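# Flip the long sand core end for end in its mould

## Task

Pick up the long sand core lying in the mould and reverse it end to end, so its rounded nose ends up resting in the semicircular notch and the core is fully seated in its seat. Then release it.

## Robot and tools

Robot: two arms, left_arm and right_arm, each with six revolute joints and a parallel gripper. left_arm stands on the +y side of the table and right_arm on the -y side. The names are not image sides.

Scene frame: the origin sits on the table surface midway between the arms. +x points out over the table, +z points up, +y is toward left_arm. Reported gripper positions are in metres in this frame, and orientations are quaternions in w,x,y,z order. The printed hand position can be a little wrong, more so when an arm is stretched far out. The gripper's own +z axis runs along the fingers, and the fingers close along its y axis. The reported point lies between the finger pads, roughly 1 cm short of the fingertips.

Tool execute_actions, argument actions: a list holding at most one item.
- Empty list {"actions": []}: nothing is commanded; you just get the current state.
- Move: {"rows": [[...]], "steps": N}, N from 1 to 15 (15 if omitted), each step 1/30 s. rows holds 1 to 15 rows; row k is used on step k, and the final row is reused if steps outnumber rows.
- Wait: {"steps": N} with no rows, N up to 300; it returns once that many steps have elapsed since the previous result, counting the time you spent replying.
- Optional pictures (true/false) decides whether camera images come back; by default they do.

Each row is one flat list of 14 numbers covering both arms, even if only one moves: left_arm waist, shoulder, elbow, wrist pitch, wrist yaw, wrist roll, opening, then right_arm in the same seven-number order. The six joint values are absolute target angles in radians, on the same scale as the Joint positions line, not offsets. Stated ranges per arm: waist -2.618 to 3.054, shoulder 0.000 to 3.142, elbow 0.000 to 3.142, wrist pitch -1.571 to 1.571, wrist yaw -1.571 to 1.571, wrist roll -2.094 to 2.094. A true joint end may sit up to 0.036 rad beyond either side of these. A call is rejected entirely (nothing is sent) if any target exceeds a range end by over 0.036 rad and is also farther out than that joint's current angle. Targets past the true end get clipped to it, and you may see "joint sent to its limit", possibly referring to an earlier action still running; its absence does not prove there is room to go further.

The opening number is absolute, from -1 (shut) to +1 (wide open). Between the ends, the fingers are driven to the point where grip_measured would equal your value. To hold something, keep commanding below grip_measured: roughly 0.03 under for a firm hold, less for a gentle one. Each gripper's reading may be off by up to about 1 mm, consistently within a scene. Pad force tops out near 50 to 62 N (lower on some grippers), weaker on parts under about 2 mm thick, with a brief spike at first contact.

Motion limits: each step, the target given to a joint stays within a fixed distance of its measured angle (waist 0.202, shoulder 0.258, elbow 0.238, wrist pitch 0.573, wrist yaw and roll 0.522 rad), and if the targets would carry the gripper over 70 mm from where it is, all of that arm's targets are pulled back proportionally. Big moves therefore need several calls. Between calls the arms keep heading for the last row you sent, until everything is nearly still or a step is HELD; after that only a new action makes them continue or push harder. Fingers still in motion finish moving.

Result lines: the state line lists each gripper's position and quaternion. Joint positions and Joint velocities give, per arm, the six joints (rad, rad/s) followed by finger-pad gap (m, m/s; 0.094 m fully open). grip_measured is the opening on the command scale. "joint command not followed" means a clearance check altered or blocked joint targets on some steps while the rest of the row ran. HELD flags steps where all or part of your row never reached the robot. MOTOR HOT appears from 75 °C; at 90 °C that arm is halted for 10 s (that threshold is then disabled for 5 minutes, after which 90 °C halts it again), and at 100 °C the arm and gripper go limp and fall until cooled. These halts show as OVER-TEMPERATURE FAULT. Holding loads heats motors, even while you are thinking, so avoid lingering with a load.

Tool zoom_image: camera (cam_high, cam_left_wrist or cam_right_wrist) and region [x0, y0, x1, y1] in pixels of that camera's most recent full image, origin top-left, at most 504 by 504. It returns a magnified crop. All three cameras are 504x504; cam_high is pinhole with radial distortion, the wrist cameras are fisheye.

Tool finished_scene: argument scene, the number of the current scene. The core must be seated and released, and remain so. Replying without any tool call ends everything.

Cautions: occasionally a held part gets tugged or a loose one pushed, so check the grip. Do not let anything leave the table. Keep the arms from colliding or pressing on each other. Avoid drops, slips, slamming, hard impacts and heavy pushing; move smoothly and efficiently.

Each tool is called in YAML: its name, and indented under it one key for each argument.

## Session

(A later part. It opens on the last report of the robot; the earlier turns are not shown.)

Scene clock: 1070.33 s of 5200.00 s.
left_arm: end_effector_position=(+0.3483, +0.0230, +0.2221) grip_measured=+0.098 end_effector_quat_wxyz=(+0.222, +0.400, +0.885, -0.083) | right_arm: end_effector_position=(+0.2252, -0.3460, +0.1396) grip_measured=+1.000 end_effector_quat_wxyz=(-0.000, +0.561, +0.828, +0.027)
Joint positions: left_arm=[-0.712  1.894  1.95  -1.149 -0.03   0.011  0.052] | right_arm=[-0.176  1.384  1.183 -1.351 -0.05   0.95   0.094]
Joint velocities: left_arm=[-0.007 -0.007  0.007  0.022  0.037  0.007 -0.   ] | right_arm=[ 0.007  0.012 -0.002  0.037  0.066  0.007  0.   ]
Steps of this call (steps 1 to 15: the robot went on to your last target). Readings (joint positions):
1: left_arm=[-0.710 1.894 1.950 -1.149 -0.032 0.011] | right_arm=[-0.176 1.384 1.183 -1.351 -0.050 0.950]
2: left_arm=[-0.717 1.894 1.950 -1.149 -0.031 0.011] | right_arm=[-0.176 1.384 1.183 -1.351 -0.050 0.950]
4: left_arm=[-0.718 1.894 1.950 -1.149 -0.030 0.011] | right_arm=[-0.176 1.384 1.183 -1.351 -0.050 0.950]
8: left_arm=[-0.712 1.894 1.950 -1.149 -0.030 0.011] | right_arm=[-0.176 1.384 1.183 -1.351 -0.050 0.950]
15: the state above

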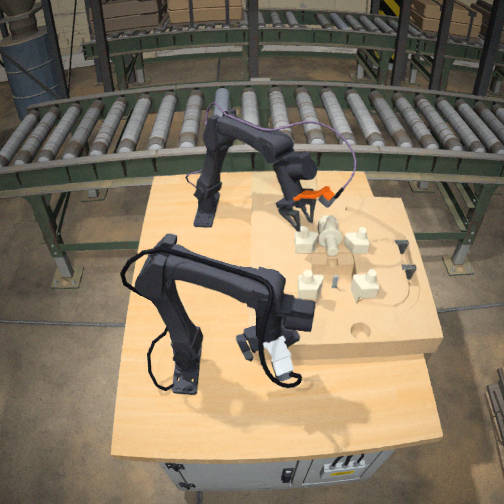

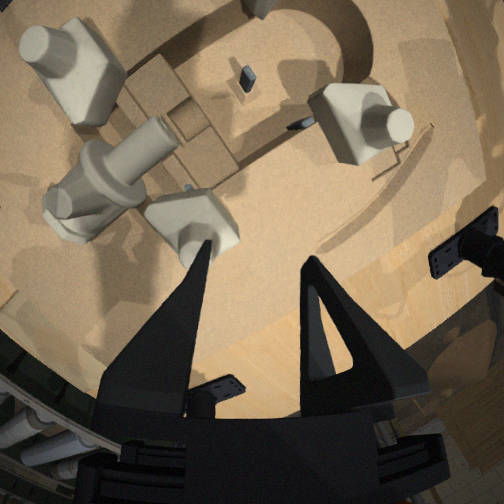

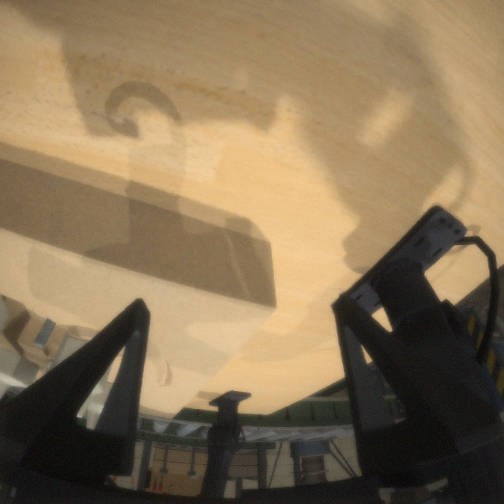

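execute_actions:
  actions:
    - {"rows":[[-0.70,1.885,1.972,-1.16,-0.036,0.013,0.1,-0.176,1.384,1.183,-1.351,-0.048,0.95,1],[-0.69,1.885,1.972,-1.16,-0.036,0.013,0.1,-0.176,1.384,1.183,-1.351,-0.048,0.95,1],[-0.675,1.885,1.972,-1.16,-0.036,0.013,0.1,-0.176,1.384,1.183,-1.351,-0.048,0.95,1],[-0.66,1.885,1.972,-1.16,-0.036,0.013,0.1,-0.176,1.384,1.183,-1.351,-0.048,0.95,1],[-0.64,1.885,1.972,-1.16,-0.036,0.013,0.1,-0.176,1.384,1.183,-1.351,-0.048,0.95,1],[-0.62,1.885,1.972,-1.16,-0.036,0.013,0.1,-0.176,1.384,1.183,-1.351,-0.048,0.95,1],[-0.60,1.885,1.972,-1.16,-0.036,0.013,0.1,-0.176,1.384,1.183,-1.351,-0.048,0.95,1],[-0.58,1.885,1.972,-1.16,-0.036,0.013,0.1,-0.176,1.384,1.183,-1.351,-0.048,0.95,1],[-0.56,1.885,1.972,-1.16,-0.036,0.013,0.1,-0.176,1.384,1.183,-1.351,-0.048,0.95,1],[-0.54,1.885,1.972,-1.16,-0.036,0.013,0.1,-0.176,1.384,1.183,-1.351,-0.048,0.95,1],[-0.52,1.885,1.972,-1.16,-0.036,0.013,0.1,-0.176,1.384,1.183,-1.351,-0.048,0.95,1],[-0.50,1.885,1.972,-1.16,-0.036,0.013,0.1,-0.176,1.384,1.183,-1.351,-0.048,0.95,1],[-0.48,1.885,1.972,-1.16,-0.036,0.013,0.1,-0.176,1.384,1.183,-1.351,-0.048,0.95,1],[-0.46,1.885,1.972,-1.16,-0.036,0.013,0.1,-0.176,1.384,1.183,-1.351,-0.048,0.95,1],[-0.44,1.885,1.972,-1.16,-0.036,0.013,0.1,-0.176,1.384,1.183,-1.351,-0.048,0.95,1]],"steps":15}
  pictures: false

execute_actions:
  actions:
    - {"rows":[[-0.42,1.88,1.965,-1.16,-0.036,0.013,0.1,-0.176,1.384,1.183,-1.351,-0.048,0.95,1],[-0.40,1.87,1.955,-1.16,-0.036,0.013,0.1,-0.176,1.384,1.183,-1.351,-0.048,0.95,1],[-0.38,1.86,1.94,-1.16,-0.036,0.013,0.1,-0.176,1.384,1.183,-1.351,-0.048,0.95,1],[-0.36,1.85,1.925,-1.16,-0.036,0.013,0.1,-0.176,1.384,1.183,-1.351,-0.048,0.95,1],[-0.34,1.84,1.91,-1.16,-0.036,0.013,0.1,-0.176,1.384,1.183,-1.351,-0.048,0.95,1],[-0.32,1.83,1.895,-1.16,-0.036,0.013,0.1,-0.176,1.384,1.183,-1.351,-0.048,0.95,1],[-0.30,1.82,1.88,-1.16,-0.036,0.013,0.1,-0.176,1.384,1.183,-1.351,-0.048,0.95,1],[-0.28,1.81,1.865,-1.16,-0.036,0.013,0.1,-0.176,1.384,1.183,-1.351,-0.048,0.95,1],[-0.26,1.80,1.85,-1.16,-0.036,0.013,0.1,-0.176,1.384,1.183,-1.351,-0.048,0.95,1],[-0.24,1.79,1.835,-1.16,-0.036,0.013,0.1,-0.176,1.384,1.183,-1.351,-0.048,0.95,1],[-0.225,1.78,1.82,-1.16,-0.036,0.013,0.1,-0.176,1.384,1.183,-1.351,-0.048,0.95,1],[-0.21,1.77,1.805,-1.16,-0.036,0.013,0.1,-0.176,1.384,1.183,-1.351,-0.048,0.95,1],[-0.20,1.76,1.79,-1.16,-0.036,0.013,0.1,-0.176,1.384,1.183,-1.351,-0.048,0.95,1],[-0.195,1.755,1.78,-1.16,-0.036,0.013,0.1,-0.176,1.384,1.183,-1.351,-0.048,0.95,1],[-0.19,1.75,1.775,-1.16,-0.036,0.013,0.1,-0.176,1.384,1.183,-1.351,-0.048,0.95,1]],"steps":15}
  pictures: false

execute_actions:
  actions:
    - {"steps":15}

Scene clock: 1171.60 s of 5200.00 s.
left_arm: end_effector_position=(+0.4188, +0.1042, +0.2221) grip_measured=+0.098 end_effector_quat_wxyz=(+0.231, +0.294, +0.926, -0.056) | right_arm: end_effector_position=(+0.2252, -0.3460, +0.1396) grip_measured=+1.000 end_effector_quat_wxyz=(-0.000, +0.561, +0.828, +0.027)
Joint positions: left_arm=[-0.478  1.894  1.95  -1.149 -0.031  0.011  0.052] | right_arm=[-0.176  1.384  1.183 -1.351 -0.05   0.95   0.094]
Joint velocities: left_arm=[ 0.545  0.002  0.002 -0.051  0.022 -0.007 -0.001] | right_arm=[-0.002  0.007 -0.012 -0.022  0.037 -0.022  0.   ]
Steps of this call (steps 1 to 15: the robot went on to your last target; steps 16 to 90: nothing new was sent; then 97.77 s passed at rest; steps 91 to 105: all 15 steps of this action). Readings (joint positions):
91: left_arm=[-0.712 1.894 1.950 -1.149 -0.030 0.011] | right_arm=[-0.176 1.384 1.183 -1.351 -0.050 0.950]
92: left_arm=[-0.711 1.894 1.950 -1.149 -0.030 0.011] | right_arm=[-0.176 1.384 1.183 -1.351 -0.050 0.950]
94: left_arm=[-0.702 1.894 1.950 -1.149 -0.030 0.011] | right_arm=[-0.176 1.384 1.183 -1.351 -0.050 0.950]
98: left_arm=[-0.637 1.894 1.950 -1.149 -0.029 0.011] | right_arm=[-0.176 1.384 1.183 -1.351 -0.050 0.950]
105: the state above

Scene clock: 1172.10 s of 5200.00 s.
left_arm: end_effector_position=(+0.4430, +0.2306, +0.2132) grip_measured=+0.098 end_effector_quat_wxyz=(+0.213, +0.163, +0.963, -0.018) | right_arm: end_effector_position=(+0.2252, -0.3460, +0.1396) grip_measured=+1.000 end_effector_quat_wxyz=(-0.000, +0.561, +0.828, +0.027)
Joint positions: left_arm=[-0.198  1.789  1.801 -1.153 -0.033  0.011  0.052] | right_arm=[-0.176  1.384  1.183 -1.351 -0.05   0.95   0.094]
Joint velocities: left_arm=[ 0.291 -0.237 -0.31  -0.007 -0.051  0.037 -0.   ] | right_arm=[ 0.007 -0.012 -0.007 -0.037  0.007 -0.007  0.   ]
Steps of this call (steps 1 to 15: all 15 steps of this action). Readings (joint positions):
1: left_arm=[-0.458 1.894 1.950 -1.149 -0.031 0.011] | right_arm=[-0.176 1.384 1.183 -1.351 -0.050 0.950]
2: left_arm=[-0.439 1.894 1.950 -1.149 -0.031 0.011] | right_arm=[-0.176 1.384 1.183 -1.351 -0.050 0.950]
4: left_arm=[-0.401 1.892 1.948 -1.149 -0.031 0.011] | right_arm=[-0.176 1.384 1.183 -1.351 -0.050 0.950]
8: left_arm=[-0.322 1.861 1.900 -1.150 -0.031 0.011] | right_arm=[-0.176 1.384 1.183 -1.351 -0.050 0.950]
15: the state above

Scene clock: 1172.60 s of 5200.00 s.
left_arm: end_effector_position=(+0.4406, +0.2370, +0.2134) grip_measured=+0.098 end_effector_quat_wxyz=(+0.211, +0.158, +0.965, -0.016) | right_arm: end_effector_position=(+0.2252, -0.3460, +0.1396) grip_measured=+1.000 end_effector_quat_wxyz=(-0.000, +0.561, +0.828, +0.027)
Joint positions: left_arm=[-0.186  1.776  1.787 -1.157 -0.035  0.011  0.052] | right_arm=[-0.176  1.384  1.183 -1.351 -0.05   0.95   0.094]
Joint velocities: left_arm=[ 0.007 -0.017  0.002  0.007 -0.022 -0.007 -0.   ] | right_arm=[-0.002  0.002  0.012  0.051 -0.081  0.037  0.   ]
Steps of this call (steps 1 to 15: the robot went on to your last target). Readings (joint positions):
1: left_arm=[-0.191 1.783 1.793 -1.155 -0.034 0.011] | right_arm=[-0.176 1.384 1.183 -1.351 -0.050 0.950]
2: left_arm=[-0.187 1.779 1.789 -1.156 -0.035 0.011] | right_arm=[-0.176 1.384 1.183 -1.351 -0.050 0.950]
4: left_arm=[-0.186 1.777 1.787 -1.157 -0.035 0.011] | right_arm=[-0.176 1.384 1.183 -1.351 -0.050 0.950]
8: left_arm=[-0.186 1.776 1.787 -1.157 -0.035 0.011] | right_arm=[-0.176 1.384 1.183 -1.351 -0.050 0.950]
15: the state above

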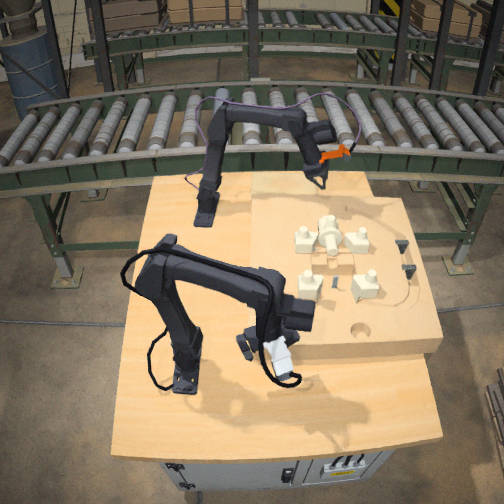

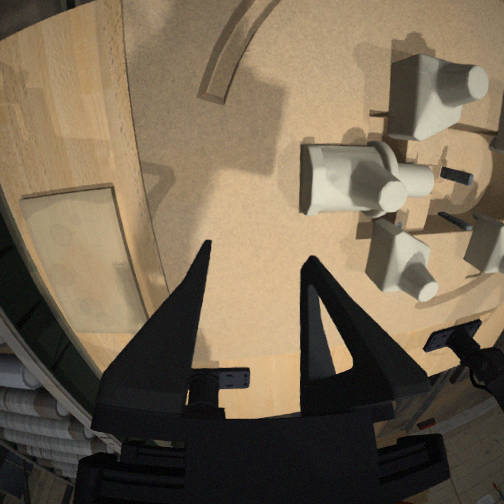

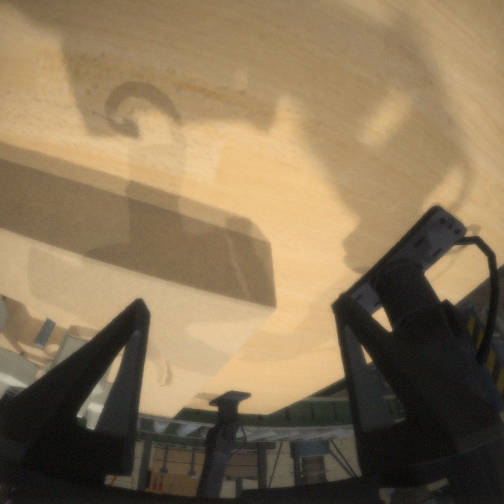

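zoom_image:
  camera: "cam_left_wrist"
  region: [285, 125, 395, 235]

Region (285, 125, 395, 235) of cam_left_wrist's 504x504 image, scaled by 4.582, with more detail than that image has.

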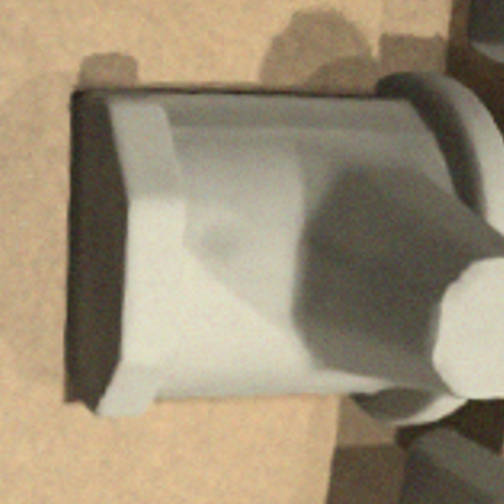

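execute_actions:
  actions:
    - {"rows":[[-0.195,1.75,1.775,-1.16,-0.036,0.013,0.1,-0.176,1.384,1.183,-1.351,-0.048,0.95,1],[-0.205,1.75,1.775,-1.16,-0.036,0.013,0.1,-0.176,1.384,1.183,-1.351,-0.048,0.95,1],[-0.215,1.75,1.775,-1.16,-0.036,0.013,0.1,-0.176,1.384,1.183,-1.351,-0.048,0.95,1],[-0.225,1.75,1.775,-1.16,-0.036,0.013,0.1,-0.176,1.384,1.183,-1.351,-0.048,0.95,1],[-0.235,1.75,1.775,-1.16,-0.036,0.013,0.1,-0.176,1.384,1.183,-1.351,-0.048,0.95,1],[-0.245,1.75,1.775,-1.16,-0.036,0.013,0.1,-0.176,1.384,1.183,-1.351,-0.048,0.95,1],[-0.255,1.75,1.775,-1.16,-0.036,0.013,0.1,-0.176,1.384,1.183,-1.351,-0.048,0.95,1],[-0.265,1.75,1.775,-1.16,-0.036,0.013,0.1,-0.176,1.384,1.183,-1.351,-0.048,0.95,1],[-0.275,1.75,1.775,-1.16,-0.036,0.013,0.1,-0.176,1.384,1.183,-1.351,-0.048,0.95,1],[-0.283,1.75,1.775,-1.16,-0.036,0.013,0.1,-0.176,1.384,1.183,-1.351,-0.048,0.95,1],[-0.29,1.75,1.775,-1.16,-0.036,0.013,0.1,-0.176,1.384,1.183,-1.351,-0.048,0.95,1]],"steps":15}
  pictures: false

execute_actions:
  actions:
    - {"steps":8}

Scene clock: 1185.63 s of 5200.00 s.
left_arm: end_effector_position=(+0.4254, +0.1961, +0.2134) grip_measured=+0.098 end_effector_quat_wxyz=(+0.210, +0.207, +0.955, -0.027) | right_arm: end_effector_position=(+0.2252, -0.3460, +0.1396) grip_measured=+1.000 end_effector_quat_wxyz=(-0.000, +0.561, +0.828, +0.027)
Joint positions: left_arm=[-0.29   1.776  1.787 -1.157 -0.034  0.011  0.052] | right_arm=[-0.176  1.384  1.183 -1.351 -0.05   0.95   0.094]
Joint velocities: left_arm=[-0.002  0.002  0.002 -0.022 -0.081  0.051 -0.001] | right_arm=[ 0.007  0.002 -0.012 -0.007 -0.022  0.022  0.   ]
Steps of this call (steps 1 to 15: the robot went on to your last target; steps 16 to 90: nothing new was sent; then 9.53 s passed at rest; steps 91 to 105: all 15 steps of this action). Readings (joint positions):
91: left_arm=[-0.186 1.776 1.787 -1.157 -0.035 0.011] | right_arm=[-0.176 1.384 1.183 -1.351 -0.050 0.950]
92: left_arm=[-0.187 1.776 1.787 -1.157 -0.035 0.011] | right_arm=[-0.176 1.384 1.183 -1.351 -0.050 0.950]
94: left_arm=[-0.194 1.776 1.787 -1.157 -0.035 0.011] | right_arm=[-0.176 1.384 1.183 -1.351 -0.050 0.950]
98: left_arm=[-0.234 1.776 1.787 -1.157 -0.035 0.011] | right_arm=[-0.176 1.384 1.183 -1.351 -0.050 0.950]
105: the state above

Scene clock: 1185.90 s of 5200.00 s.
left_arm: end_effector_position=(+0.4254, +0.1961, +0.2134) grip_measured=+0.098 end_effector_quat_wxyz=(+0.210, +0.207, +0.955, -0.027) | right_arm: end_effector_position=(+0.2252, -0.3460, +0.1396) grip_measured=+1.000 end_effector_quat_wxyz=(-0.000, +0.561, +0.828, +0.027)
Joint positions: left_arm=[-0.29   1.776  1.787 -1.157 -0.034  0.011  0.052] | right_arm=[-0.176  1.384  1.183 -1.351 -0.05   0.95   0.094]
Joint velocities: left_arm=[-0.007 -0.007  0.017  0.022  0.007  0.037 -0.001] | right_arm=[ 0.007  0.012  0.007  0.037  0.066 -0.051  0.   ]
Steps of this call (steps 1 to 8: the robot went on to your last target). Readings (joint positions):
1: left_arm=[-0.290 1.776 1.787 -1.157 -0.034 0.011] | right_arm=[-0.176 1.384 1.183 -1.351 -0.050 0.950]
2: left_arm=[-0.290 1.776 1.787 -1.157 -0.034 0.011] | right_arm=[-0.176 1.384 1.183 -1.351 -0.050 0.950]
4: left_arm=[-0.290 1.776 1.787 -1.157 -0.034 0.011] | right_arm=[-0.176 1.384 1.183 -1.351 -0.050 0.950]
8: the state above

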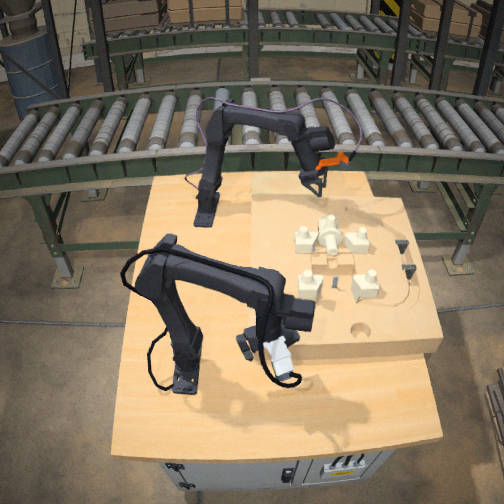

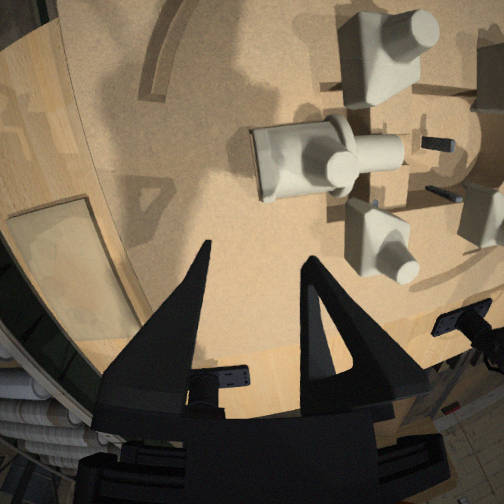

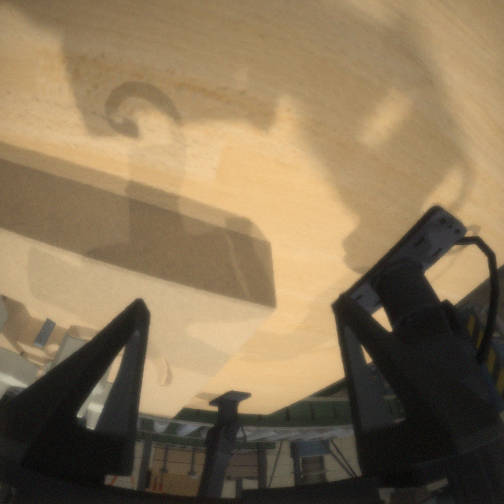

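zoom_image:
  camera: "cam_left_wrist"
  region: [235, 110, 345, 220]

Region (235, 110, 345, 220) of cam_left_wrist's 504x504 image, scaled by 4.582, with more detail than that image has.

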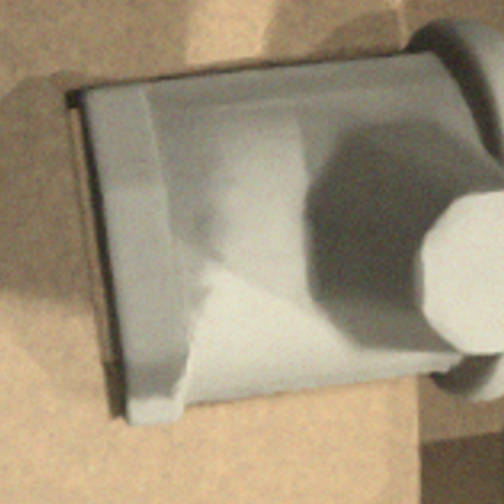

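execute_actions:
  actions:
    - {"rows":[[-0.295,1.76,1.80,-1.155,-0.034,0.0,0.0,-0.176,1.384,1.183,-1.351,-0.048,0.95,1],[-0.303,1.77,1.815,-1.15,-0.032,-0.02,-0.1,-0.176,1.384,1.183,-1.351,-0.048,0.95,1],[-0.312,1.782,1.83,-1.146,-0.03,-0.045,-0.2,-0.176,1.384,1.183,-1.351,-0.048,0.95,1],[-0.322,1.795,1.845,-1.142,-0.028,-0.07,-0.3,-0.176,1.384,1.183,-1.351,-0.048,0.95,1],[-0.332,1.809,1.86,-1.138,-0.026,-0.095,-0.4,-0.176,1.384,1.183,-1.351,-0.048,0.95,1],[-0.342,1.823,1.875,-1.134,-0.024,-0.12,-0.5,-0.176,1.384,1.183,-1.351,-0.048,0.95,1],[-0.352,1.837,1.89,-1.13,-0.022,-0.145,-0.6,-0.176,1.384,1.183,-1.351,-0.048,0.95,1],[-0.362,1.851,1.905,-1.126,-0.02,-0.17,-0.7,-0.176,1.384,1.183,-1.351,-0.048,0.95,1],[-0.372,1.865,1.92,-1.122,-0.018,-0.195,-0.8,-0.176,1.384,1.183,-1.351,-0.048,0.95,1],[-0.382,1.879,1.935,-1.118,-0.016,-0.22,-0.9,-0.176,1.384,1.183,-1.351,-0.048,0.95,1],[-0.392,1.893,1.95,-1.114,-0.014,-0.245,-0.95,-0.176,1.384,1.183,-1.351,-0.048,0.95,1],[-0.402,1.907,1.965,-1.11,-0.012,-0.27,-0.97,-0.176,1.384,1.183,-1.351,-0.048,0.95,1],[-0.412,1.921,1.98,-1.106,-0.01,-0.295,-0.97,-0.176,1.384,1.183,-1.351,-0.048,0.95,1],[-0.422,1.935,1.995,-1.102,-0.008,-0.32,-0.97,-0.176,1.384,1.183,-1.351,-0.048,0.95,1],[-0.432,1.949,2.01,-1.098,-0.006,-0.345,-0.97,-0.176,1.384,1.183,-1.351,-0.048,0.95,1]],"steps":15}
  pictures: false

execute_actions:
  actions:
    - {"rows":[[-0.443,1.963,2.025,-1.094,-0.004,-0.37,-0.97,-0.176,1.384,1.183,-1.351,-0.048,0.95,1],[-0.454,1.977,2.04,-1.09,-0.002,-0.395,-0.97,-0.176,1.384,1.183,-1.351,-0.048,0.95,1],[-0.465,1.991,2.055,-1.086,0,-0.42,-0.97,-0.176,1.384,1.183,-1.351,-0.048,0.95,1],[-0.476,2.005,2.07,-1.082,0,-0.445,-0.97,-0.176,1.384,1.183,-1.351,-0.048,0.95,1],[-0.487,2.019,2.085,-1.078,0,-0.47,-0.97,-0.176,1.384,1.183,-1.351,-0.048,0.95,1],[-0.498,2.033,2.10,-1.074,0,-0.495,-0.97,-0.176,1.384,1.183,-1.351,-0.048,0.95,1],[-0.509,2.047,2.115,-1.07,0,-0.52,-0.97,-0.176,1.384,1.183,-1.351,-0.048,0.95,1],[-0.52,2.061,2.13,-1.067,0,-0.545,-0.97,-0.176,1.384,1.183,-1.351,-0.048,0.95,1],[-0.531,2.076,2.145,-1.064,0,-0.57,-0.97,-0.176,1.384,1.183,-1.351,-0.048,0.95,1],[-0.542,2.091,2.16,-1.061,0,-0.595,-0.97,-0.176,1.384,1.183,-1.351,-0.048,0.95,1],[-0.552,2.106,2.173,-1.058,0,-0.62,-0.97,-0.176,1.384,1.183,-1.351,-0.048,0.95,1],[-0.561,2.12,2.185,-1.055,0,-0.645,-0.97,-0.176,1.384,1.183,-1.351,-0.048,0.95,1],[-0.569,2.133,2.195,-1.053,0,-0.67,-0.97,-0.176,1.384,1.183,-1.351,-0.048,0.95,1],[-0.575,2.143,2.204,-1.051,0,-0.69,-0.97,-0.176,1.384,1.183,-1.351,-0.048,0.95,1],[-0.58,2.15,2.21,-1.05,0,-0.70,-0.97,-0.176,1.384,1.183,-1.351,-0.048,0.95,1]],"steps":15}
  pictures: false

execute_actions:
  actions:
    - {"steps":15}

Scene clock: 1222.77 s of 5200.00 s.
left_arm: end_effector_position=(+0.4403, +0.1267, +0.2128) grip_measured=-0.968 end_effector_quat_wxyz=(+0.218, +0.146, +0.962, -0.080) | right_arm: end_effector_position=(+0.2252, -0.3460, +0.1396) grip_measured=+1.000 end_effector_quat_wxyz=(-0.000, +0.561, +0.828, +0.027)
Joint positions: left_arm=[-0.407  1.92   1.953 -1.135 -0.018 -0.235  0.001] | right_arm=[-0.176  1.384  1.183 -1.351 -0.05   0.95   0.094]
Joint velocities: left_arm=[-0.281  0.452  0.418  0.037  0.095 -0.769  0.   ] | right_arm=[-0.007 -0.007  0.002 -0.081 -0.037  0.022  0.   ]
Steps of this call (steps 1 to 15: the robot went on to your last target; steps 16 to 90: nothing new was sent; then 33.37 s passed at rest; steps 91 to 105: all 15 steps of this action). Readings (joint positions):
91: left_arm=[-0.290 1.776 1.787 -1.157 -0.034 0.011] | right_arm=[-0.176 1.384 1.183 -1.351 -0.050 0.950]
92: left_arm=[-0.291 1.776 1.787 -1.157 -0.034 0.007] | right_arm=[-0.176 1.384 1.183 -1.351 -0.050 0.950]
94: left_arm=[-0.295 1.779 1.791 -1.158 -0.034 -0.011] | right_arm=[-0.176 1.384 1.183 -1.351 -0.050 0.950]
98: left_arm=[-0.330 1.817 1.849 -1.156 -0.033 -0.078] | right_arm=[-0.176 1.384 1.183 -1.351 -0.050 0.950]
105: the state above

Scene clock: 1223.27 s of 5200.00 s.
left_arm: end_effector_position=(+0.4441, +0.0241, +0.1969) grip_measured=-0.968 end_effector_quat_wxyz=(+0.209, +0.046, +0.964, -0.158) | right_arm: end_effector_position=(+0.2252, -0.3460, +0.1396) grip_measured=+1.000 end_effector_quat_wxyz=(-0.000, +0.561, +0.828, +0.027)
Joint positions: left_arm=[-0.565  2.129  2.166 -1.078 -0.002 -0.604  0.001] | right_arm=[-0.176  1.384  1.183 -1.351 -0.05   0.95   0.094]
Joint velocities: left_arm=[-0.237  0.33   0.237  0.095  0.051 -0.623 -0.001] | right_arm=[ 0.007 -0.002  0.002  0.081 -0.037 -0.022  0.   ]
Steps of this call (steps 1 to 15: all 15 steps of this action). Readings (joint positions):
1: left_arm=[-0.417 1.936 1.967 -1.132 -0.016 -0.260] | right_arm=[-0.176 1.384 1.183 -1.351 -0.050 0.950]
2: left_arm=[-0.427 1.951 1.982 -1.128 -0.015 -0.284] | right_arm=[-0.176 1.384 1.183 -1.351 -0.050 0.950]
4: left_arm=[-0.447 1.980 2.011 -1.121 -0.011 -0.333] | right_arm=[-0.176 1.384 1.183 -1.351 -0.050 0.950]
8: left_arm=[-0.491 2.036 2.071 -1.106 -0.006 -0.433] | right_arm=[-0.176 1.384 1.183 -1.351 -0.050 0.950]
15: the state above

Scene clock: 1223.77 s of 5200.00 s.
left_arm: end_effector_position=(+0.4413, +0.0129, +0.1862) grip_measured=-0.968 end_effector_quat_wxyz=(+0.194, +0.012, +0.967, -0.166) | right_arm: end_effector_position=(+0.2252, -0.3460, +0.1396) grip_measured=+1.000 end_effector_quat_wxyz=(-0.000, +0.561, +0.828, +0.027)
Joint positions: left_arm=[-0.583  2.158  2.174 -1.07   0.003 -0.692  0.001] | right_arm=[-0.176  1.384  1.183 -1.351 -0.05   0.95   0.094]
Joint velocities: left_arm=[-0.022 -0.046  0.017  0.051 -0.095 -0.022 -0.   ] | right_arm=[-0.022 -0.002 -0.017 -0.007  0.037  0.037  0.   ]
Steps of this call (steps 1 to 15: the robot went on to your last target). Readings (joint positions):
1: left_arm=[-0.572 2.139 2.171 -1.075 -0.001 -0.622] | right_arm=[-0.176 1.384 1.183 -1.351 -0.050 0.950]
2: left_arm=[-0.577 2.146 2.174 -1.072 0.000 -0.636] | right_arm=[-0.176 1.384 1.183 -1.351 -0.050 0.950]
4: left_arm=[-0.583 2.155 2.174 -1.071 0.002 -0.657] | right_arm=[-0.176 1.384 1.183 -1.351 -0.050 0.950]
8: left_arm=[-0.583 2.158 2.174 -1.071 0.003 -0.680] | right_arm=[-0.176 1.384 1.183 -1.351 -0.050 0.950]
15: the state above

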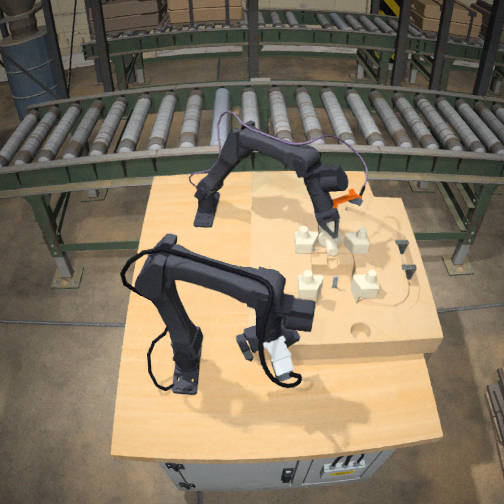

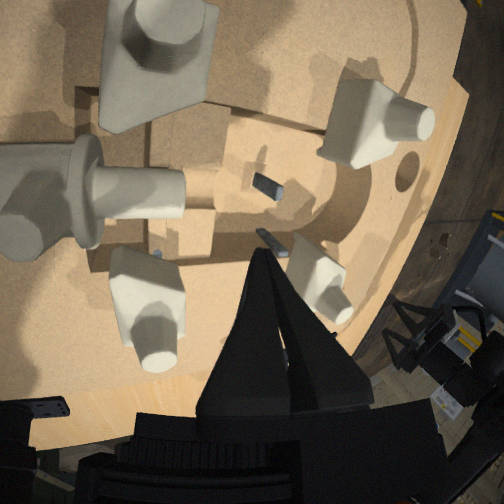

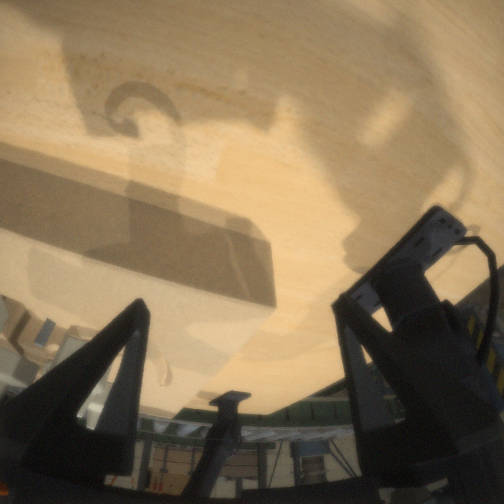

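execute_actions:
  actions:
    - {"rows":[[-0.58,2.147,2.16,-1.04,0,-0.70,-0.97,-0.176,1.384,1.183,-1.351,-0.048,0.95,1],[-0.58,2.144,2.146,-1.028,0,-0.70,-0.97,-0.176,1.384,1.183,-1.351,-0.048,0.95,1],[-0.58,2.141,2.132,-1.016,0,-0.70,-0.97,-0.176,1.384,1.183,-1.351,-0.048,0.95,1],[-0.58,2.138,2.118,-1.004,0,-0.70,-0.97,-0.176,1.384,1.183,-1.351,-0.048,0.95,1],[-0.58,2.135,2.104,-0.992,0,-0.70,-0.97,-0.176,1.384,1.183,-1.351,-0.048,0.95,1],[-0.58,2.132,2.09,-0.98,0,-0.70,-0.97,-0.176,1.384,1.183,-1.351,-0.048,0.95,1],[-0.58,2.13,2.076,-0.968,0,-0.70,-0.97,-0.176,1.384,1.183,-1.351,-0.048,0.95,1],[-0.58,2.128,2.062,-0.956,0,-0.70,-0.97,-0.176,1.384,1.183,-1.351,-0.048,0.95,1],[-0.58,2.126,2.048,-0.944,0,-0.70,-0.97,-0.176,1.384,1.183,-1.351,-0.048,0.95,1],[-0.58,2.124,2.034,-0.932,0,-0.70,-0.97,-0.176,1.384,1.183,-1.351,-0.048,0.95,1],[-0.58,2.122,2.02,-0.92,0,-0.70,-0.97,-0.176,1.384,1.183,-1.351,-0.048,0.95,1],[-0.58,2.12,2.006,-0.908,0,-0.70,-0.97,-0.176,1.384,1.183,-1.351,-0.048,0.95,1],[-0.58,2.118,1.992,-0.896,0,-0.70,-0.97,-0.176,1.384,1.183,-1.351,-0.048,0.95,1],[-0.58,2.116,1.978,-0.884,0,-0.70,-0.97,-0.176,1.384,1.183,-1.351,-0.048,0.95,1],[-0.58,2.115,1.965,-0.872,0,-0.70,-0.97,-0.176,1.384,1.183,-1.351,-0.048,0.95,1]],"steps":15}
  pictures: false

execute_actions:
  actions:
    - {"steps":15}

Scene clock: 1233.47 s of 5200.00 s.
left_arm: end_effector_position=(+0.4384, +0.0154, +0.1376) grip_measured=-0.968 end_effector_quat_wxyz=(+0.176, +0.011, +0.973, -0.152) | right_arm: end_effector_position=(+0.2252, -0.3460, +0.1396) grip_measured=+1.000 end_effector_quat_wxyz=(-0.000, +0.561, +0.828, +0.027)
Joint positions: left_arm=[-0.583  2.155  1.996 -0.943  0.003 -0.695  0.001] | right_arm=[-0.176  1.384  1.183 -1.351 -0.05   0.95   0.094]
Joint velocities: left_arm=[-0.017 -0.081 -0.418  0.344 -0.007  0.007 -0.001] | right_arm=[-0.012  0.007  0.002  0.007  0.051  0.007  0.   ]
Steps of this call (steps 1 to 15: the robot went on to your last target; steps 16 to 90: nothing new was sent; then 6.20 s passed at rest; steps 91 to 105: all 15 steps of this action). Readings (joint positions):
91: left_arm=[-0.583 2.158 2.174 -1.069 0.003 -0.695] | right_arm=[-0.176 1.384 1.183 -1.351 -0.050 0.950]
92: left_arm=[-0.583 2.158 2.171 -1.065 0.003 -0.695] | right_arm=[-0.176 1.384 1.183 -1.351 -0.050 0.950]
94: left_arm=[-0.583 2.158 2.157 -1.050 0.003 -0.695] | right_arm=[-0.176 1.384 1.183 -1.351 -0.050 0.950]
98: left_arm=[-0.583 2.158 2.099 -1.014 0.003 -0.695] | right_arm=[-0.176 1.384 1.183 -1.351 -0.050 0.950]
105: the state above

Scene clock: 1233.97 s of 5200.00 s.
left_arm: end_effector_position=(+0.4426, +0.0118, +0.1398) grip_measured=-0.968 end_effector_quat_wxyz=(+0.189, +0.011, +0.968, -0.163) | right_arm: end_effector_position=(+0.2252, -0.3460, +0.1396) grip_measured=+1.000 end_effector_quat_wxyz=(-0.000, +0.561, +0.828, +0.027)
Joint positions: left_arm=[-0.583  2.144  1.971 -0.894  0.003 -0.695  0.001] | right_arm=[-0.176  1.384  1.183 -1.351 -0.05   0.95   0.094]
Joint velocities: left_arm=[ 0.007 -0.007 -0.007 -0.022  0.037 -0.037  0.   ] | right_arm=[-0.017 -0.007  0.002 -0.037  0.037  0.007  0.   ]
Steps of this call (steps 1 to 15: the robot went on to your last target). Readings (joint positions):
1: left_arm=[-0.583 2.154 1.985 -0.935 0.003 -0.695] | right_arm=[-0.176 1.384 1.183 -1.351 -0.050 0.950]
2: left_arm=[-0.583 2.154 1.978 -0.929 0.003 -0.695] | right_arm=[-0.176 1.384 1.183 -1.351 -0.050 0.950]
4: left_arm=[-0.583 2.154 1.971 -0.920 0.003 -0.695] | right_arm=[-0.176 1.384 1.183 -1.351 -0.050 0.950]
8: left_arm=[-0.583 2.151 1.971 -0.905 0.003 -0.695] | right_arm=[-0.176 1.384 1.183 -1.351 -0.050 0.950]
15: the state above

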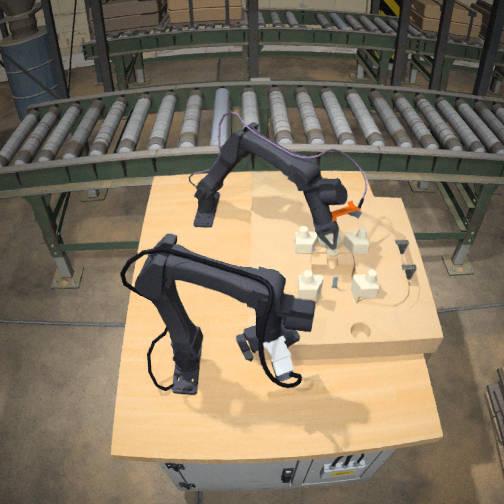

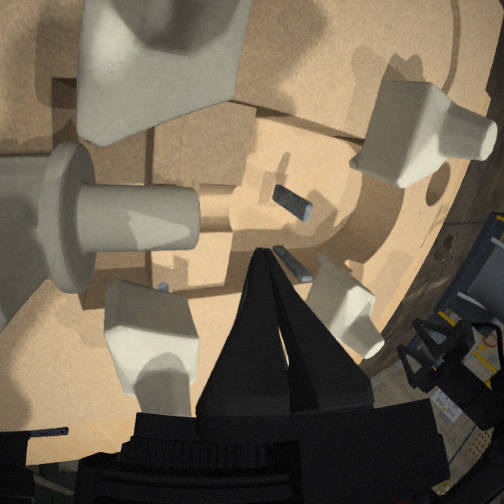

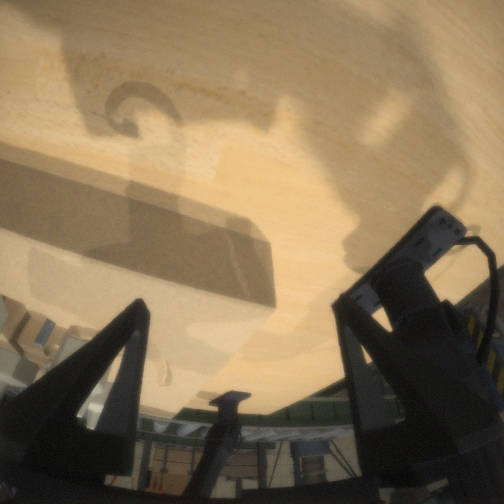

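execute_actions:
  actions:
    - {"rows":[[-0.58,2.115,1.965,-0.872,0,-0.67,-0.97,-0.176,1.384,1.183,-1.351,-0.048,0.95,1],[-0.58,2.115,1.965,-0.872,0,-0.63,-0.97,-0.176,1.384,1.183,-1.351,-0.048,0.95,1],[-0.58,2.115,1.965,-0.872,0,-0.59,-0.97,-0.176,1.384,1.183,-1.351,-0.048,0.95,1],[-0.58,2.115,1.965,-0.872,0,-0.55,-0.97,-0.176,1.384,1.183,-1.351,-0.048,0.95,1],[-0.58,2.115,1.965,-0.872,0,-0.51,-0.97,-0.176,1.384,1.183,-1.351,-0.048,0.95,1],[-0.58,2.115,1.965,-0.872,0,-0.47,-0.97,-0.176,1.384,1.183,-1.351,-0.048,0.95,1],[-0.58,2.115,1.965,-0.872,0,-0.43,-0.97,-0.176,1.384,1.183,-1.351,-0.048,0.95,1],[-0.58,2.115,1.965,-0.872,0,-0.39,-0.97,-0.176,1.384,1.183,-1.351,-0.048,0.95,1],[-0.58,2.115,1.965,-0.872,0,-0.35,-0.97,-0.176,1.384,1.183,-1.351,-0.048,0.95,1],[-0.58,2.115,1.965,-0.872,0,-0.31,-0.97,-0.176,1.384,1.183,-1.351,-0.048,0.95,1],[-0.58,2.115,1.965,-0.872,0,-0.27,-0.97,-0.176,1.384,1.183,-1.351,-0.048,0.95,1],[-0.58,2.115,1.965,-0.872,0,-0.23,-0.97,-0.176,1.384,1.183,-1.351,-0.048,0.95,1],[-0.58,2.115,1.965,-0.865,0,-0.19,-0.97,-0.176,1.384,1.183,-1.351,-0.048,0.95,1],[-0.58,2.115,1.965,-0.856,0,-0.15,-0.97,-0.176,1.384,1.183,-1.351,-0.048,0.95,1],[-0.58,2.115,1.96,-0.846,0,-0.12,-0.97,-0.176,1.384,1.183,-1.351,-0.048,0.95,1]],"steps":15}
  pictures: false

execute_actions:
  actions:
    - {"rows":[[-0.58,2.115,1.952,-0.836,0,-0.10,-0.97,-0.176,1.384,1.183,-1.351,-0.048,0.95,1],[-0.58,2.115,1.943,-0.826,0,-0.10,-0.97,-0.176,1.384,1.183,-1.351,-0.048,0.95,1],[-0.58,2.115,1.934,-0.816,0,-0.10,-0.97,-0.176,1.384,1.183,-1.351,-0.048,0.95,1],[-0.58,2.115,1.925,-0.806,0,-0.10,-0.97,-0.176,1.384,1.183,-1.351,-0.048,0.95,1],[-0.58,2.115,1.916,-0.796,0,-0.10,-0.97,-0.176,1.384,1.183,-1.351,-0.048,0.95,1],[-0.58,2.115,1.907,-0.786,0,-0.10,-0.97,-0.176,1.384,1.183,-1.351,-0.048,0.95,1],[-0.58,2.115,1.898,-0.776,0,-0.10,-0.97,-0.176,1.384,1.183,-1.351,-0.048,0.95,1],[-0.58,2.115,1.889,-0.767,0,-0.10,-0.97,-0.176,1.384,1.183,-1.351,-0.048,0.95,1],[-0.58,2.115,1.88,-0.758,0,-0.10,-0.97,-0.176,1.384,1.183,-1.351,-0.048,0.95,1],[-0.58,2.115,1.871,-0.75,0,-0.10,-0.97,-0.176,1.384,1.183,-1.351,-0.048,0.95,1],[-0.58,2.115,1.862,-0.745,0,-0.10,-0.97,-0.176,1.384,1.183,-1.351,-0.048,0.95,1],[-0.58,2.115,1.853,-0.742,0,-0.10,-0.97,-0.176,1.384,1.183,-1.351,-0.048,0.95,1],[-0.58,2.115,1.845,-0.74,0,-0.10,-0.97,-0.176,1.384,1.183,-1.351,-0.048,0.95,1],[-0.58,2.115,1.838,-0.74,0,-0.10,-0.97,-0.176,1.384,1.183,-1.351,-0.048,0.95,1],[-0.58,2.115,1.832,-0.74,0,-0.10,-0.97,-0.176,1.384,1.183,-1.351,-0.048,0.95,1]],"steps":15}
  pictures: false

execute_actions:
  actions:
    - {"steps":12}

Scene clock: 1252.17 s of 5200.00 s.
left_arm: end_effector_position=(+0.4436, +0.0109, +0.1405) grip_measured=-0.968 end_effector_quat_wxyz=(+0.220, +0.206, +0.945, -0.123) | right_arm: end_effector_position=(+0.2252, -0.3460, +0.1396) grip_measured=+1.000 end_effector_quat_wxyz=(-0.000, +0.561, +0.828, +0.027)
Joint positions: left_arm=[-0.583  2.144  1.971 -0.888  0.003 -0.288  0.001] | right_arm=[-0.176  1.384  1.183 -1.351 -0.05   0.95   0.094]
Joint velocities: left_arm=[-0.012 -0.022 -0.012  0.11  -0.022  0.96   0.   ] | right_arm=[-0.007  0.007 -0.017  0.081  0.037 -0.007  0.   ]
Steps of this call (steps 1 to 15: the robot went on to your last target; steps 16 to 90: nothing new was sent; then 14.70 s passed at rest; steps 91 to 105: all 15 steps of this action). Readings (joint positions):
91: left_arm=[-0.583 2.144 1.971 -0.893 0.003 -0.694] | right_arm=[-0.176 1.384 1.183 -1.351 -0.050 0.950]
92: left_arm=[-0.583 2.144 1.971 -0.893 0.003 -0.686] | right_arm=[-0.176 1.384 1.183 -1.351 -0.050 0.950]
94: left_arm=[-0.583 2.144 1.971 -0.893 0.003 -0.653] | right_arm=[-0.176 1.384 1.183 -1.351 -0.050 0.950]
98: left_arm=[-0.583 2.144 1.971 -0.893 0.003 -0.541] | right_arm=[-0.176 1.384 1.183 -1.351 -0.050 0.950]
105: the state above

Scene clock: 1252.67 s of 5200.00 s.
left_arm: end_effector_position=(+0.4423, +0.0120, +0.1123) grip_measured=-0.968 end_effector_quat_wxyz=(+0.228, +0.287, +0.925, -0.102) | right_arm: end_effector_position=(+0.2252, -0.3460, +0.1396) grip_measured=+1.000 end_effector_quat_wxyz=(-0.000, +0.561, +0.828, +0.027)
Joint positions: left_arm=[-0.583  2.139  1.854 -0.78   0.003 -0.117  0.001] | right_arm=[-0.176  1.384  1.183 -1.351 -0.05   0.95   0.094]
Joint velocities: left_arm=[-0.002  0.002 -0.217  0.11  -0.037 -0.037 -0.   ] | right_arm=[-0.002 -0.012  0.012  0.051  0.022 -0.037  0.   ]
Steps of this call (steps 1 to 15: all 15 steps of this action). Readings (joint positions):
1: left_arm=[-0.583 2.144 1.971 -0.884 0.003 -0.253] | right_arm=[-0.176 1.384 1.183 -1.351 -0.050 0.950]
2: left_arm=[-0.583 2.144 1.969 -0.876 0.003 -0.225] | right_arm=[-0.176 1.384 1.183 -1.351 -0.050 0.950]
4: left_arm=[-0.583 2.140 1.955 -0.858 0.003 -0.184] | right_arm=[-0.176 1.384 1.183 -1.351 -0.050 0.950]
8: left_arm=[-0.583 2.139 1.917 -0.824 0.003 -0.141] | right_arm=[-0.176 1.384 1.183 -1.351 -0.050 0.950]
15: the state above

Scene clock: 1253.07 s of 5200.00 s.
left_arm: end_effector_position=(+0.4420, +0.0123, +0.1085) grip_measured=-0.968 end_effector_quat_wxyz=(+0.228, +0.289, +0.924, -0.102) | right_arm: end_effector_position=(+0.2252, -0.3460, +0.1396) grip_measured=+1.000 end_effector_quat_wxyz=(-0.000, +0.561, +0.828, +0.027)
Joint positions: left_arm=[-0.583  2.139  1.839 -0.766  0.003 -0.111  0.001] | right_arm=[-0.176  1.384  1.183 -1.351 -0.05   0.95   0.094]
Joint velocities: left_arm=[ 0.007 -0.017 -0.002 -0.022  0.007 -0.037 -0.   ] | right_arm=[-0.002  0.002  0.012 -0.095 -0.007  0.051  0.   ]
Steps of this call (steps 1 to 12: the robot went on to your last target). Readings (joint positions):
1: left_arm=[-0.583 2.139 1.847 -0.778 0.003 -0.116] | right_arm=[-0.176 1.384 1.183 -1.351 -0.050 0.950]
2: left_arm=[-0.583 2.139 1.843 -0.777 0.003 -0.115] | right_arm=[-0.176 1.384 1.183 -1.351 -0.050 0.950]
4: left_arm=[-0.583 2.139 1.839 -0.776 0.003 -0.113] | right_arm=[-0.176 1.384 1.183 -1.351 -0.050 0.950]
8: left_arm=[-0.583 2.139 1.839 -0.769 0.003 -0.112] | right_arm=[-0.176 1.384 1.183 -1.351 -0.050 0.950]
12: the state above

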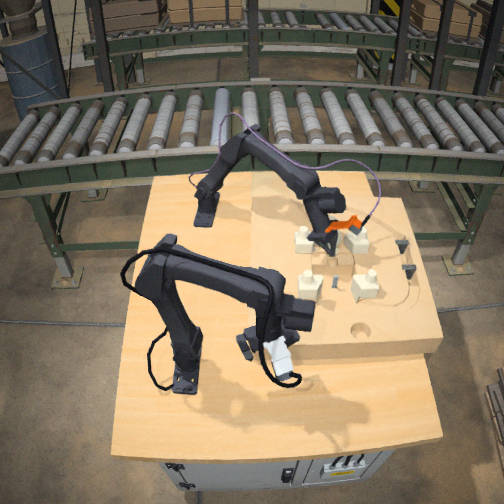

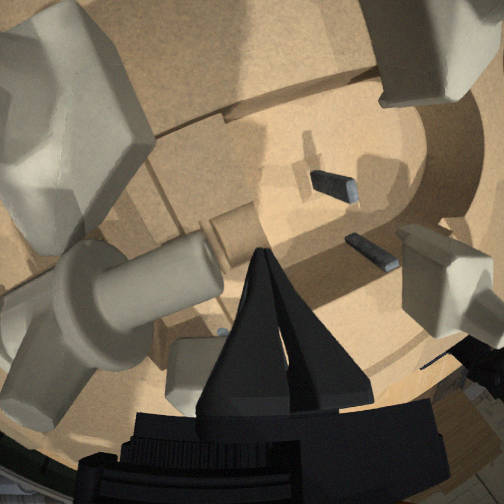

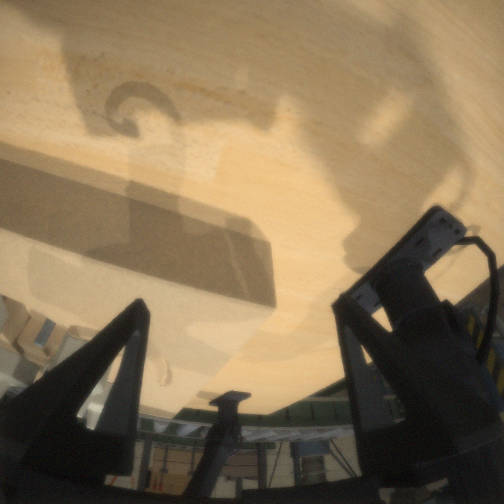

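zoom_image:
  camera: "cam_left_wrist"
  region: [150, 190, 280, 320]

zoom_image:
  camera: "cam_high"
  region: [285, 190, 385, 290]

Region (150, 190, 280, 320) of cam_left_wrist's 504x504 image, scaled by 3.877, with more detail than that image has.

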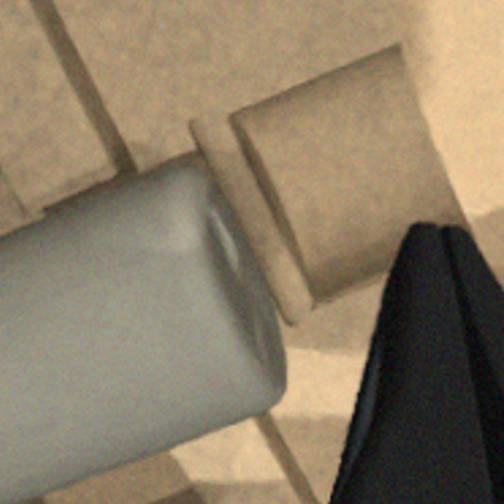

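Region (285, 190, 385, 290) of cam_high's 504x504 image, scaled by 5.040, with more detail than that image has.

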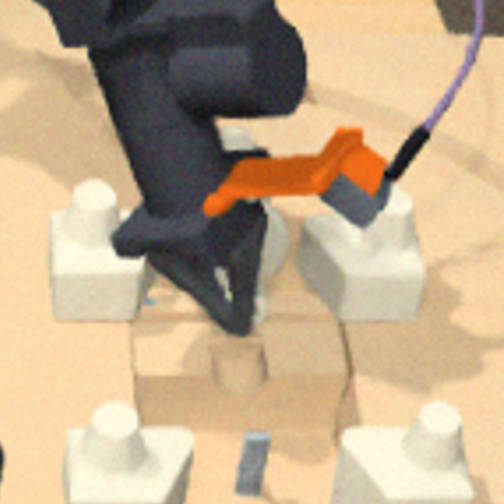

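execute_actions:
  actions:
    - {"rows":[[-0.58,2.114,1.826,-0.736,0,-0.10,-0.97,-0.176,1.384,1.183,-1.351,-0.048,0.95,1],[-0.58,2.113,1.82,-0.732,0,-0.10,-0.97,-0.176,1.384,1.183,-1.351,-0.048,0.95,1],[-0.579,2.112,1.814,-0.728,0,-0.10,-0.97,-0.176,1.384,1.183,-1.351,-0.048,0.95,1],[-0.578,2.11,1.808,-0.724,0,-0.10,-0.97,-0.176,1.384,1.183,-1.351,-0.048,0.95,1],[-0.576,2.108,1.802,-0.72,0,-0.10,-0.97,-0.176,1.384,1.183,-1.351,-0.048,0.95,1],[-0.574,2.106,1.796,-0.716,0,-0.10,-0.97,-0.176,1.384,1.183,-1.351,-0.048,0.95,1],[-0.572,2.104,1.791,-0.713,0,-0.10,-0.97,-0.176,1.384,1.183,-1.351,-0.048,0.95,1],[-0.57,2.102,1.786,-0.71,0,-0.10,-0.97,-0.176,1.384,1.183,-1.351,-0.048,0.95,1],[-0.568,2.10,1.782,-0.708,0,-0.10,-0.97,-0.176,1.384,1.183,-1.351,-0.048,0.95,1],[-0.565,2.098,1.778,-0.706,0,-0.10,-0.97,-0.176,1.384,1.183,-1.351,-0.048,0.95,1],[-0.562,2.097,1.775,-0.705,0,-0.10,-0.97,-0.176,1.384,1.183,-1.351,-0.048,0.95,1]],"steps":15}
  pictures: false

execute_actions:
  actions:
    - {"steps":8}

Scene clock: 1271.67 s of 5200.00 s.
left_arm: end_effector_position=(+0.4400, +0.0200, +0.0950) grip_measured=-0.969 end_effector_quat_wxyz=(+0.219, +0.286, +0.928, -0.099) | right_arm: end_effector_position=(+0.2252, -0.3460, +0.1396) grip_measured=+1.000 end_effector_quat_wxyz=(-0.000, +0.561, +0.828, +0.027)
Joint positions: left_arm=[-0.573  2.133  1.784 -0.737  0.007 -0.11   0.001] | right_arm=[-0.176  1.384  1.183 -1.351 -0.05   0.95   0.094]
Joint velocities: left_arm=[-0.002 -0.022 -0.007  0.037 -0.007 -0.022 -0.   ] | right_arm=[ 0.007 -0.002  0.017 -0.022  0.051 -0.022  0.   ]
Steps of this call (steps 1 to 30: the robot went on to your last target; steps 31 to 90: nothing new was sent; then 15.10 s passed at rest; steps 91 to 105: all 15 steps of this action). Readings (joint positions):
91: left_arm=[-0.583 2.139 1.839 -0.764 0.003 -0.111] | right_arm=[-0.176 1.384 1.183 -1.351 -0.050 0.950]
92: left_arm=[-0.583 2.139 1.839 -0.763 0.003 -0.111] | right_arm=[-0.176 1.384 1.183 -1.351 -0.050 0.950]
94: left_arm=[-0.583 2.138 1.833 -0.756 0.003 -0.111] | right_arm=[-0.176 1.384 1.183 -1.351 -0.050 0.950]
98: left_arm=[-0.582 2.135 1.807 -0.744 0.003 -0.111] | right_arm=[-0.176 1.384 1.183 -1.351 -0.050 0.950]
105: the state above

Scene clock: 1271.93 s of 5200.00 s.
left_arm: end_effector_position=(+0.4416, +0.0196, +0.0983) grip_measured=-0.969 end_effector_quat_wxyz=(+0.225, +0.285, +0.926, -0.101) | right_arm: end_effector_position=(+0.2252, -0.3460, +0.1396) grip_measured=+1.000 end_effector_quat_wxyz=(-0.000, +0.561, +0.828, +0.027)
Joint positions: left_arm=[-0.571  2.128  1.784 -0.73   0.007 -0.11   0.001] | right_arm=[-0.176  1.384  1.183 -1.351 -0.05   0.95   0.094]
Joint velocities: left_arm=[-0.007 -0.007 -0.012  0.066 -0.022 -0.051  0.001] | right_arm=[-0.032  0.012  0.007 -0.081 -0.007 -0.007  0.   ]
Steps of this call (steps 1 to 8: the robot went on to your last target). Readings (joint positions):
1: left_arm=[-0.573 2.132 1.784 -0.735 0.007 -0.110] | right_arm=[-0.176 1.384 1.183 -1.351 -0.050 0.950]
2: left_arm=[-0.572 2.131 1.784 -0.734 0.007 -0.110] | right_arm=[-0.176 1.384 1.183 -1.351 -0.050 0.950]
4: left_arm=[-0.572 2.129 1.784 -0.732 0.007 -0.110] | right_arm=[-0.176 1.384 1.183 -1.351 -0.050 0.950]
8: the state above

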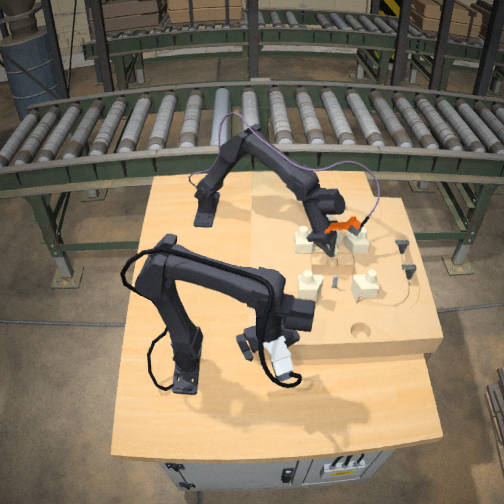

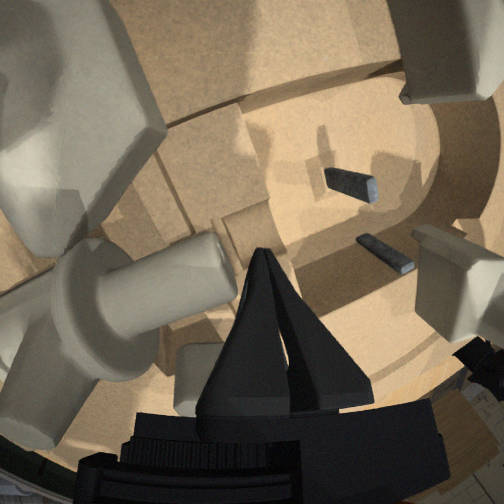

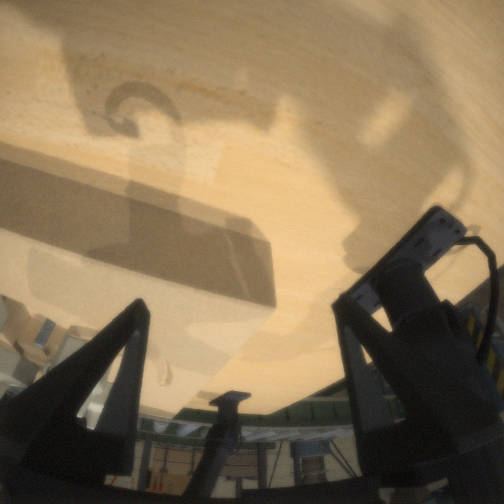

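execute_actions:
  actions:
    - {"rows":[[-0.561,2.094,1.774,-0.704,-0.002,-0.10,-0.97,-0.176,1.384,1.183,-1.351,-0.048,0.95,1],[-0.56,2.092,1.772,-0.704,-0.004,-0.10,-0.97,-0.176,1.384,1.183,-1.351,-0.048,0.95,1],[-0.559,2.09,1.77,-0.703,-0.006,-0.10,-0.97,-0.176,1.384,1.183,-1.351,-0.048,0.95,1],[-0.558,2.088,1.768,-0.703,-0.008,-0.10,-0.97,-0.176,1.384,1.183,-1.351,-0.048,0.95,1],[-0.557,2.087,1.766,-0.702,-0.01,-0.10,-0.97,-0.176,1.384,1.183,-1.351,-0.048,0.95,1],[-0.556,2.086,1.764,-0.702,-0.012,-0.10,-0.97,-0.176,1.384,1.183,-1.351,-0.048,0.95,1],[-0.555,2.085,1.762,-0.701,-0.014,-0.10,-0.97,-0.176,1.384,1.183,-1.351,-0.048,0.95,1],[-0.554,2.084,1.76,-0.701,-0.016,-0.10,-0.97,-0.176,1.384,1.183,-1.351,-0.048,0.95,1],[-0.553,2.083,1.758,-0.70,-0.018,-0.10,-0.97,-0.176,1.384,1.183,-1.351,-0.048,0.95,1],[-0.552,2.082,1.756,-0.70,-0.02,-0.10,-0.97,-0.176,1.384,1.183,-1.351,-0.048,0.95,1],[-0.551,2.081,1.754,-0.70,-0.02,-0.10,-0.97,-0.176,1.384,1.183,-1.351,-0.048,0.95,1],[-0.55,2.08,1.752,-0.70,-0.02,-0.10,-0.97,-0.176,1.384,1.183,-1.351,-0.048,0.95,1],[-0.55,2.078,1.75,-0.70,-0.02,-0.10,-0.97,-0.176,1.384,1.183,-1.351,-0.048,0.95,1]],"steps":15}
  pictures: false

execute_actions:
  actions:
    - {"steps":10}

Scene clock: 1280.80 s of 5200.00 s.
left_arm: end_effector_position=(+0.4409, +0.0220, +0.1012) grip_measured=-0.969 end_effector_quat_wxyz=(+0.229, +0.284, +0.926, -0.102) | right_arm: end_effector_position=(+0.2252, -0.3460, +0.1396) grip_measured=+1.000 end_effector_quat_wxyz=(-0.000, +0.561, +0.828, +0.027)
Joint positions: left_arm=[-0.569  2.11   1.764 -0.718  0.006 -0.11   0.001] | right_arm=[-0.176  1.384  1.183 -1.351 -0.05   0.95   0.094]
Joint velocities: left_arm=[-0.002 -0.012 -0.022  0.022  0.051  0.007 -0.001] | right_arm=[-0.002  0.002  0.007  0.007 -0.022  0.037  0.   ]
Steps of this call (steps 1 to 15: the robot went on to your last target; steps 16 to 90: nothing new was sent; then 5.37 s passed at rest; steps 91 to 105: all 15 steps of this action). Readings (joint positions):
91: left_arm=[-0.571 2.128 1.784 -0.729 0.007 -0.110] | right_arm=[-0.176 1.384 1.183 -1.351 -0.050 0.950]
92: left_arm=[-0.571 2.128 1.784 -0.729 0.007 -0.110] | right_arm=[-0.176 1.384 1.183 -1.351 -0.050 0.950]
94: left_arm=[-0.571 2.128 1.784 -0.729 0.006 -0.110] | right_arm=[-0.176 1.384 1.183 -1.351 -0.050 0.950]
98: left_arm=[-0.570 2.120 1.775 -0.725 0.006 -0.110] | right_arm=[-0.176 1.384 1.183 -1.351 -0.050 0.950]
105: the state above

Scene clock: 1281.13 s of 5200.00 s.
left_arm: end_effector_position=(+0.4409, +0.0221, +0.1011) grip_measured=-0.969 end_effector_quat_wxyz=(+0.229, +0.284, +0.926, -0.102) | right_arm: end_effector_position=(+0.2252, -0.3460, +0.1396) grip_measured=+1.000 end_effector_quat_wxyz=(-0.000, +0.561, +0.828, +0.027)
Joint positions: left_arm=[-0.569  2.109  1.762 -0.717  0.006 -0.11   0.001] | right_arm=[-0.176  1.384  1.183 -1.351 -0.05   0.95   0.094]
Joint velocities: left_arm=[ 0.002 -0.007  0.002 -0.022 -0.007  0.022 -0.001] | right_arm=[ 0.007  0.017 -0.002 -0.022  0.051 -0.037  0.   ]
Steps of this call (steps 1 to 10: the robot went on to your last target). Readings (joint positions):
1: left_arm=[-0.569 2.109 1.763 -0.718 0.006 -0.110] | right_arm=[-0.176 1.384 1.183 -1.351 -0.050 0.950]
2: left_arm=[-0.569 2.109 1.763 -0.717 0.006 -0.110] | right_arm=[-0.176 1.384 1.183 -1.351 -0.050 0.950]
4: left_arm=[-0.569 2.109 1.762 -0.717 0.006 -0.110] | right_arm=[-0.176 1.384 1.183 -1.351 -0.050 0.950]
8: left_arm=[-0.569 2.109 1.762 -0.717 0.006 -0.110] | right_arm=[-0.176 1.384 1.183 -1.351 -0.050 0.950]
10: the state above

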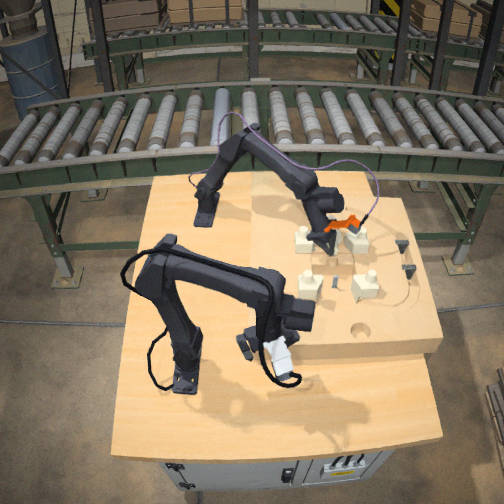

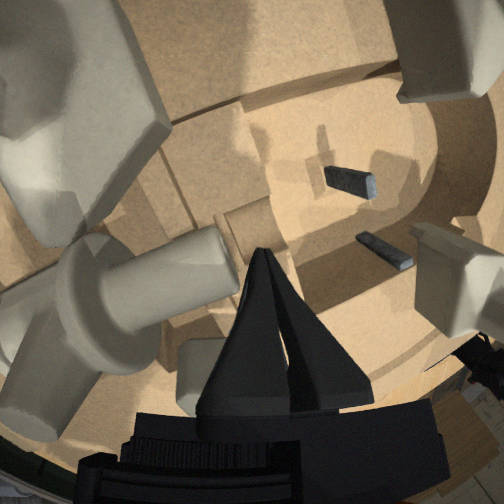

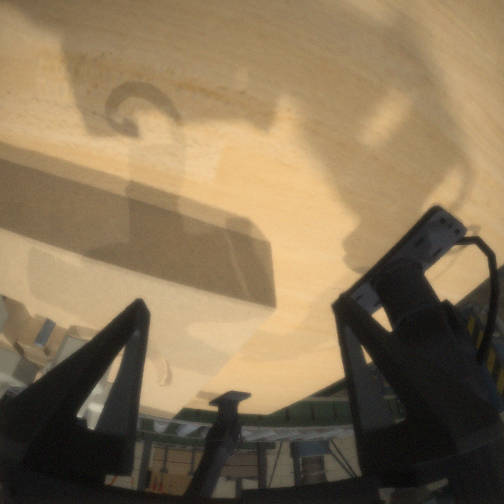

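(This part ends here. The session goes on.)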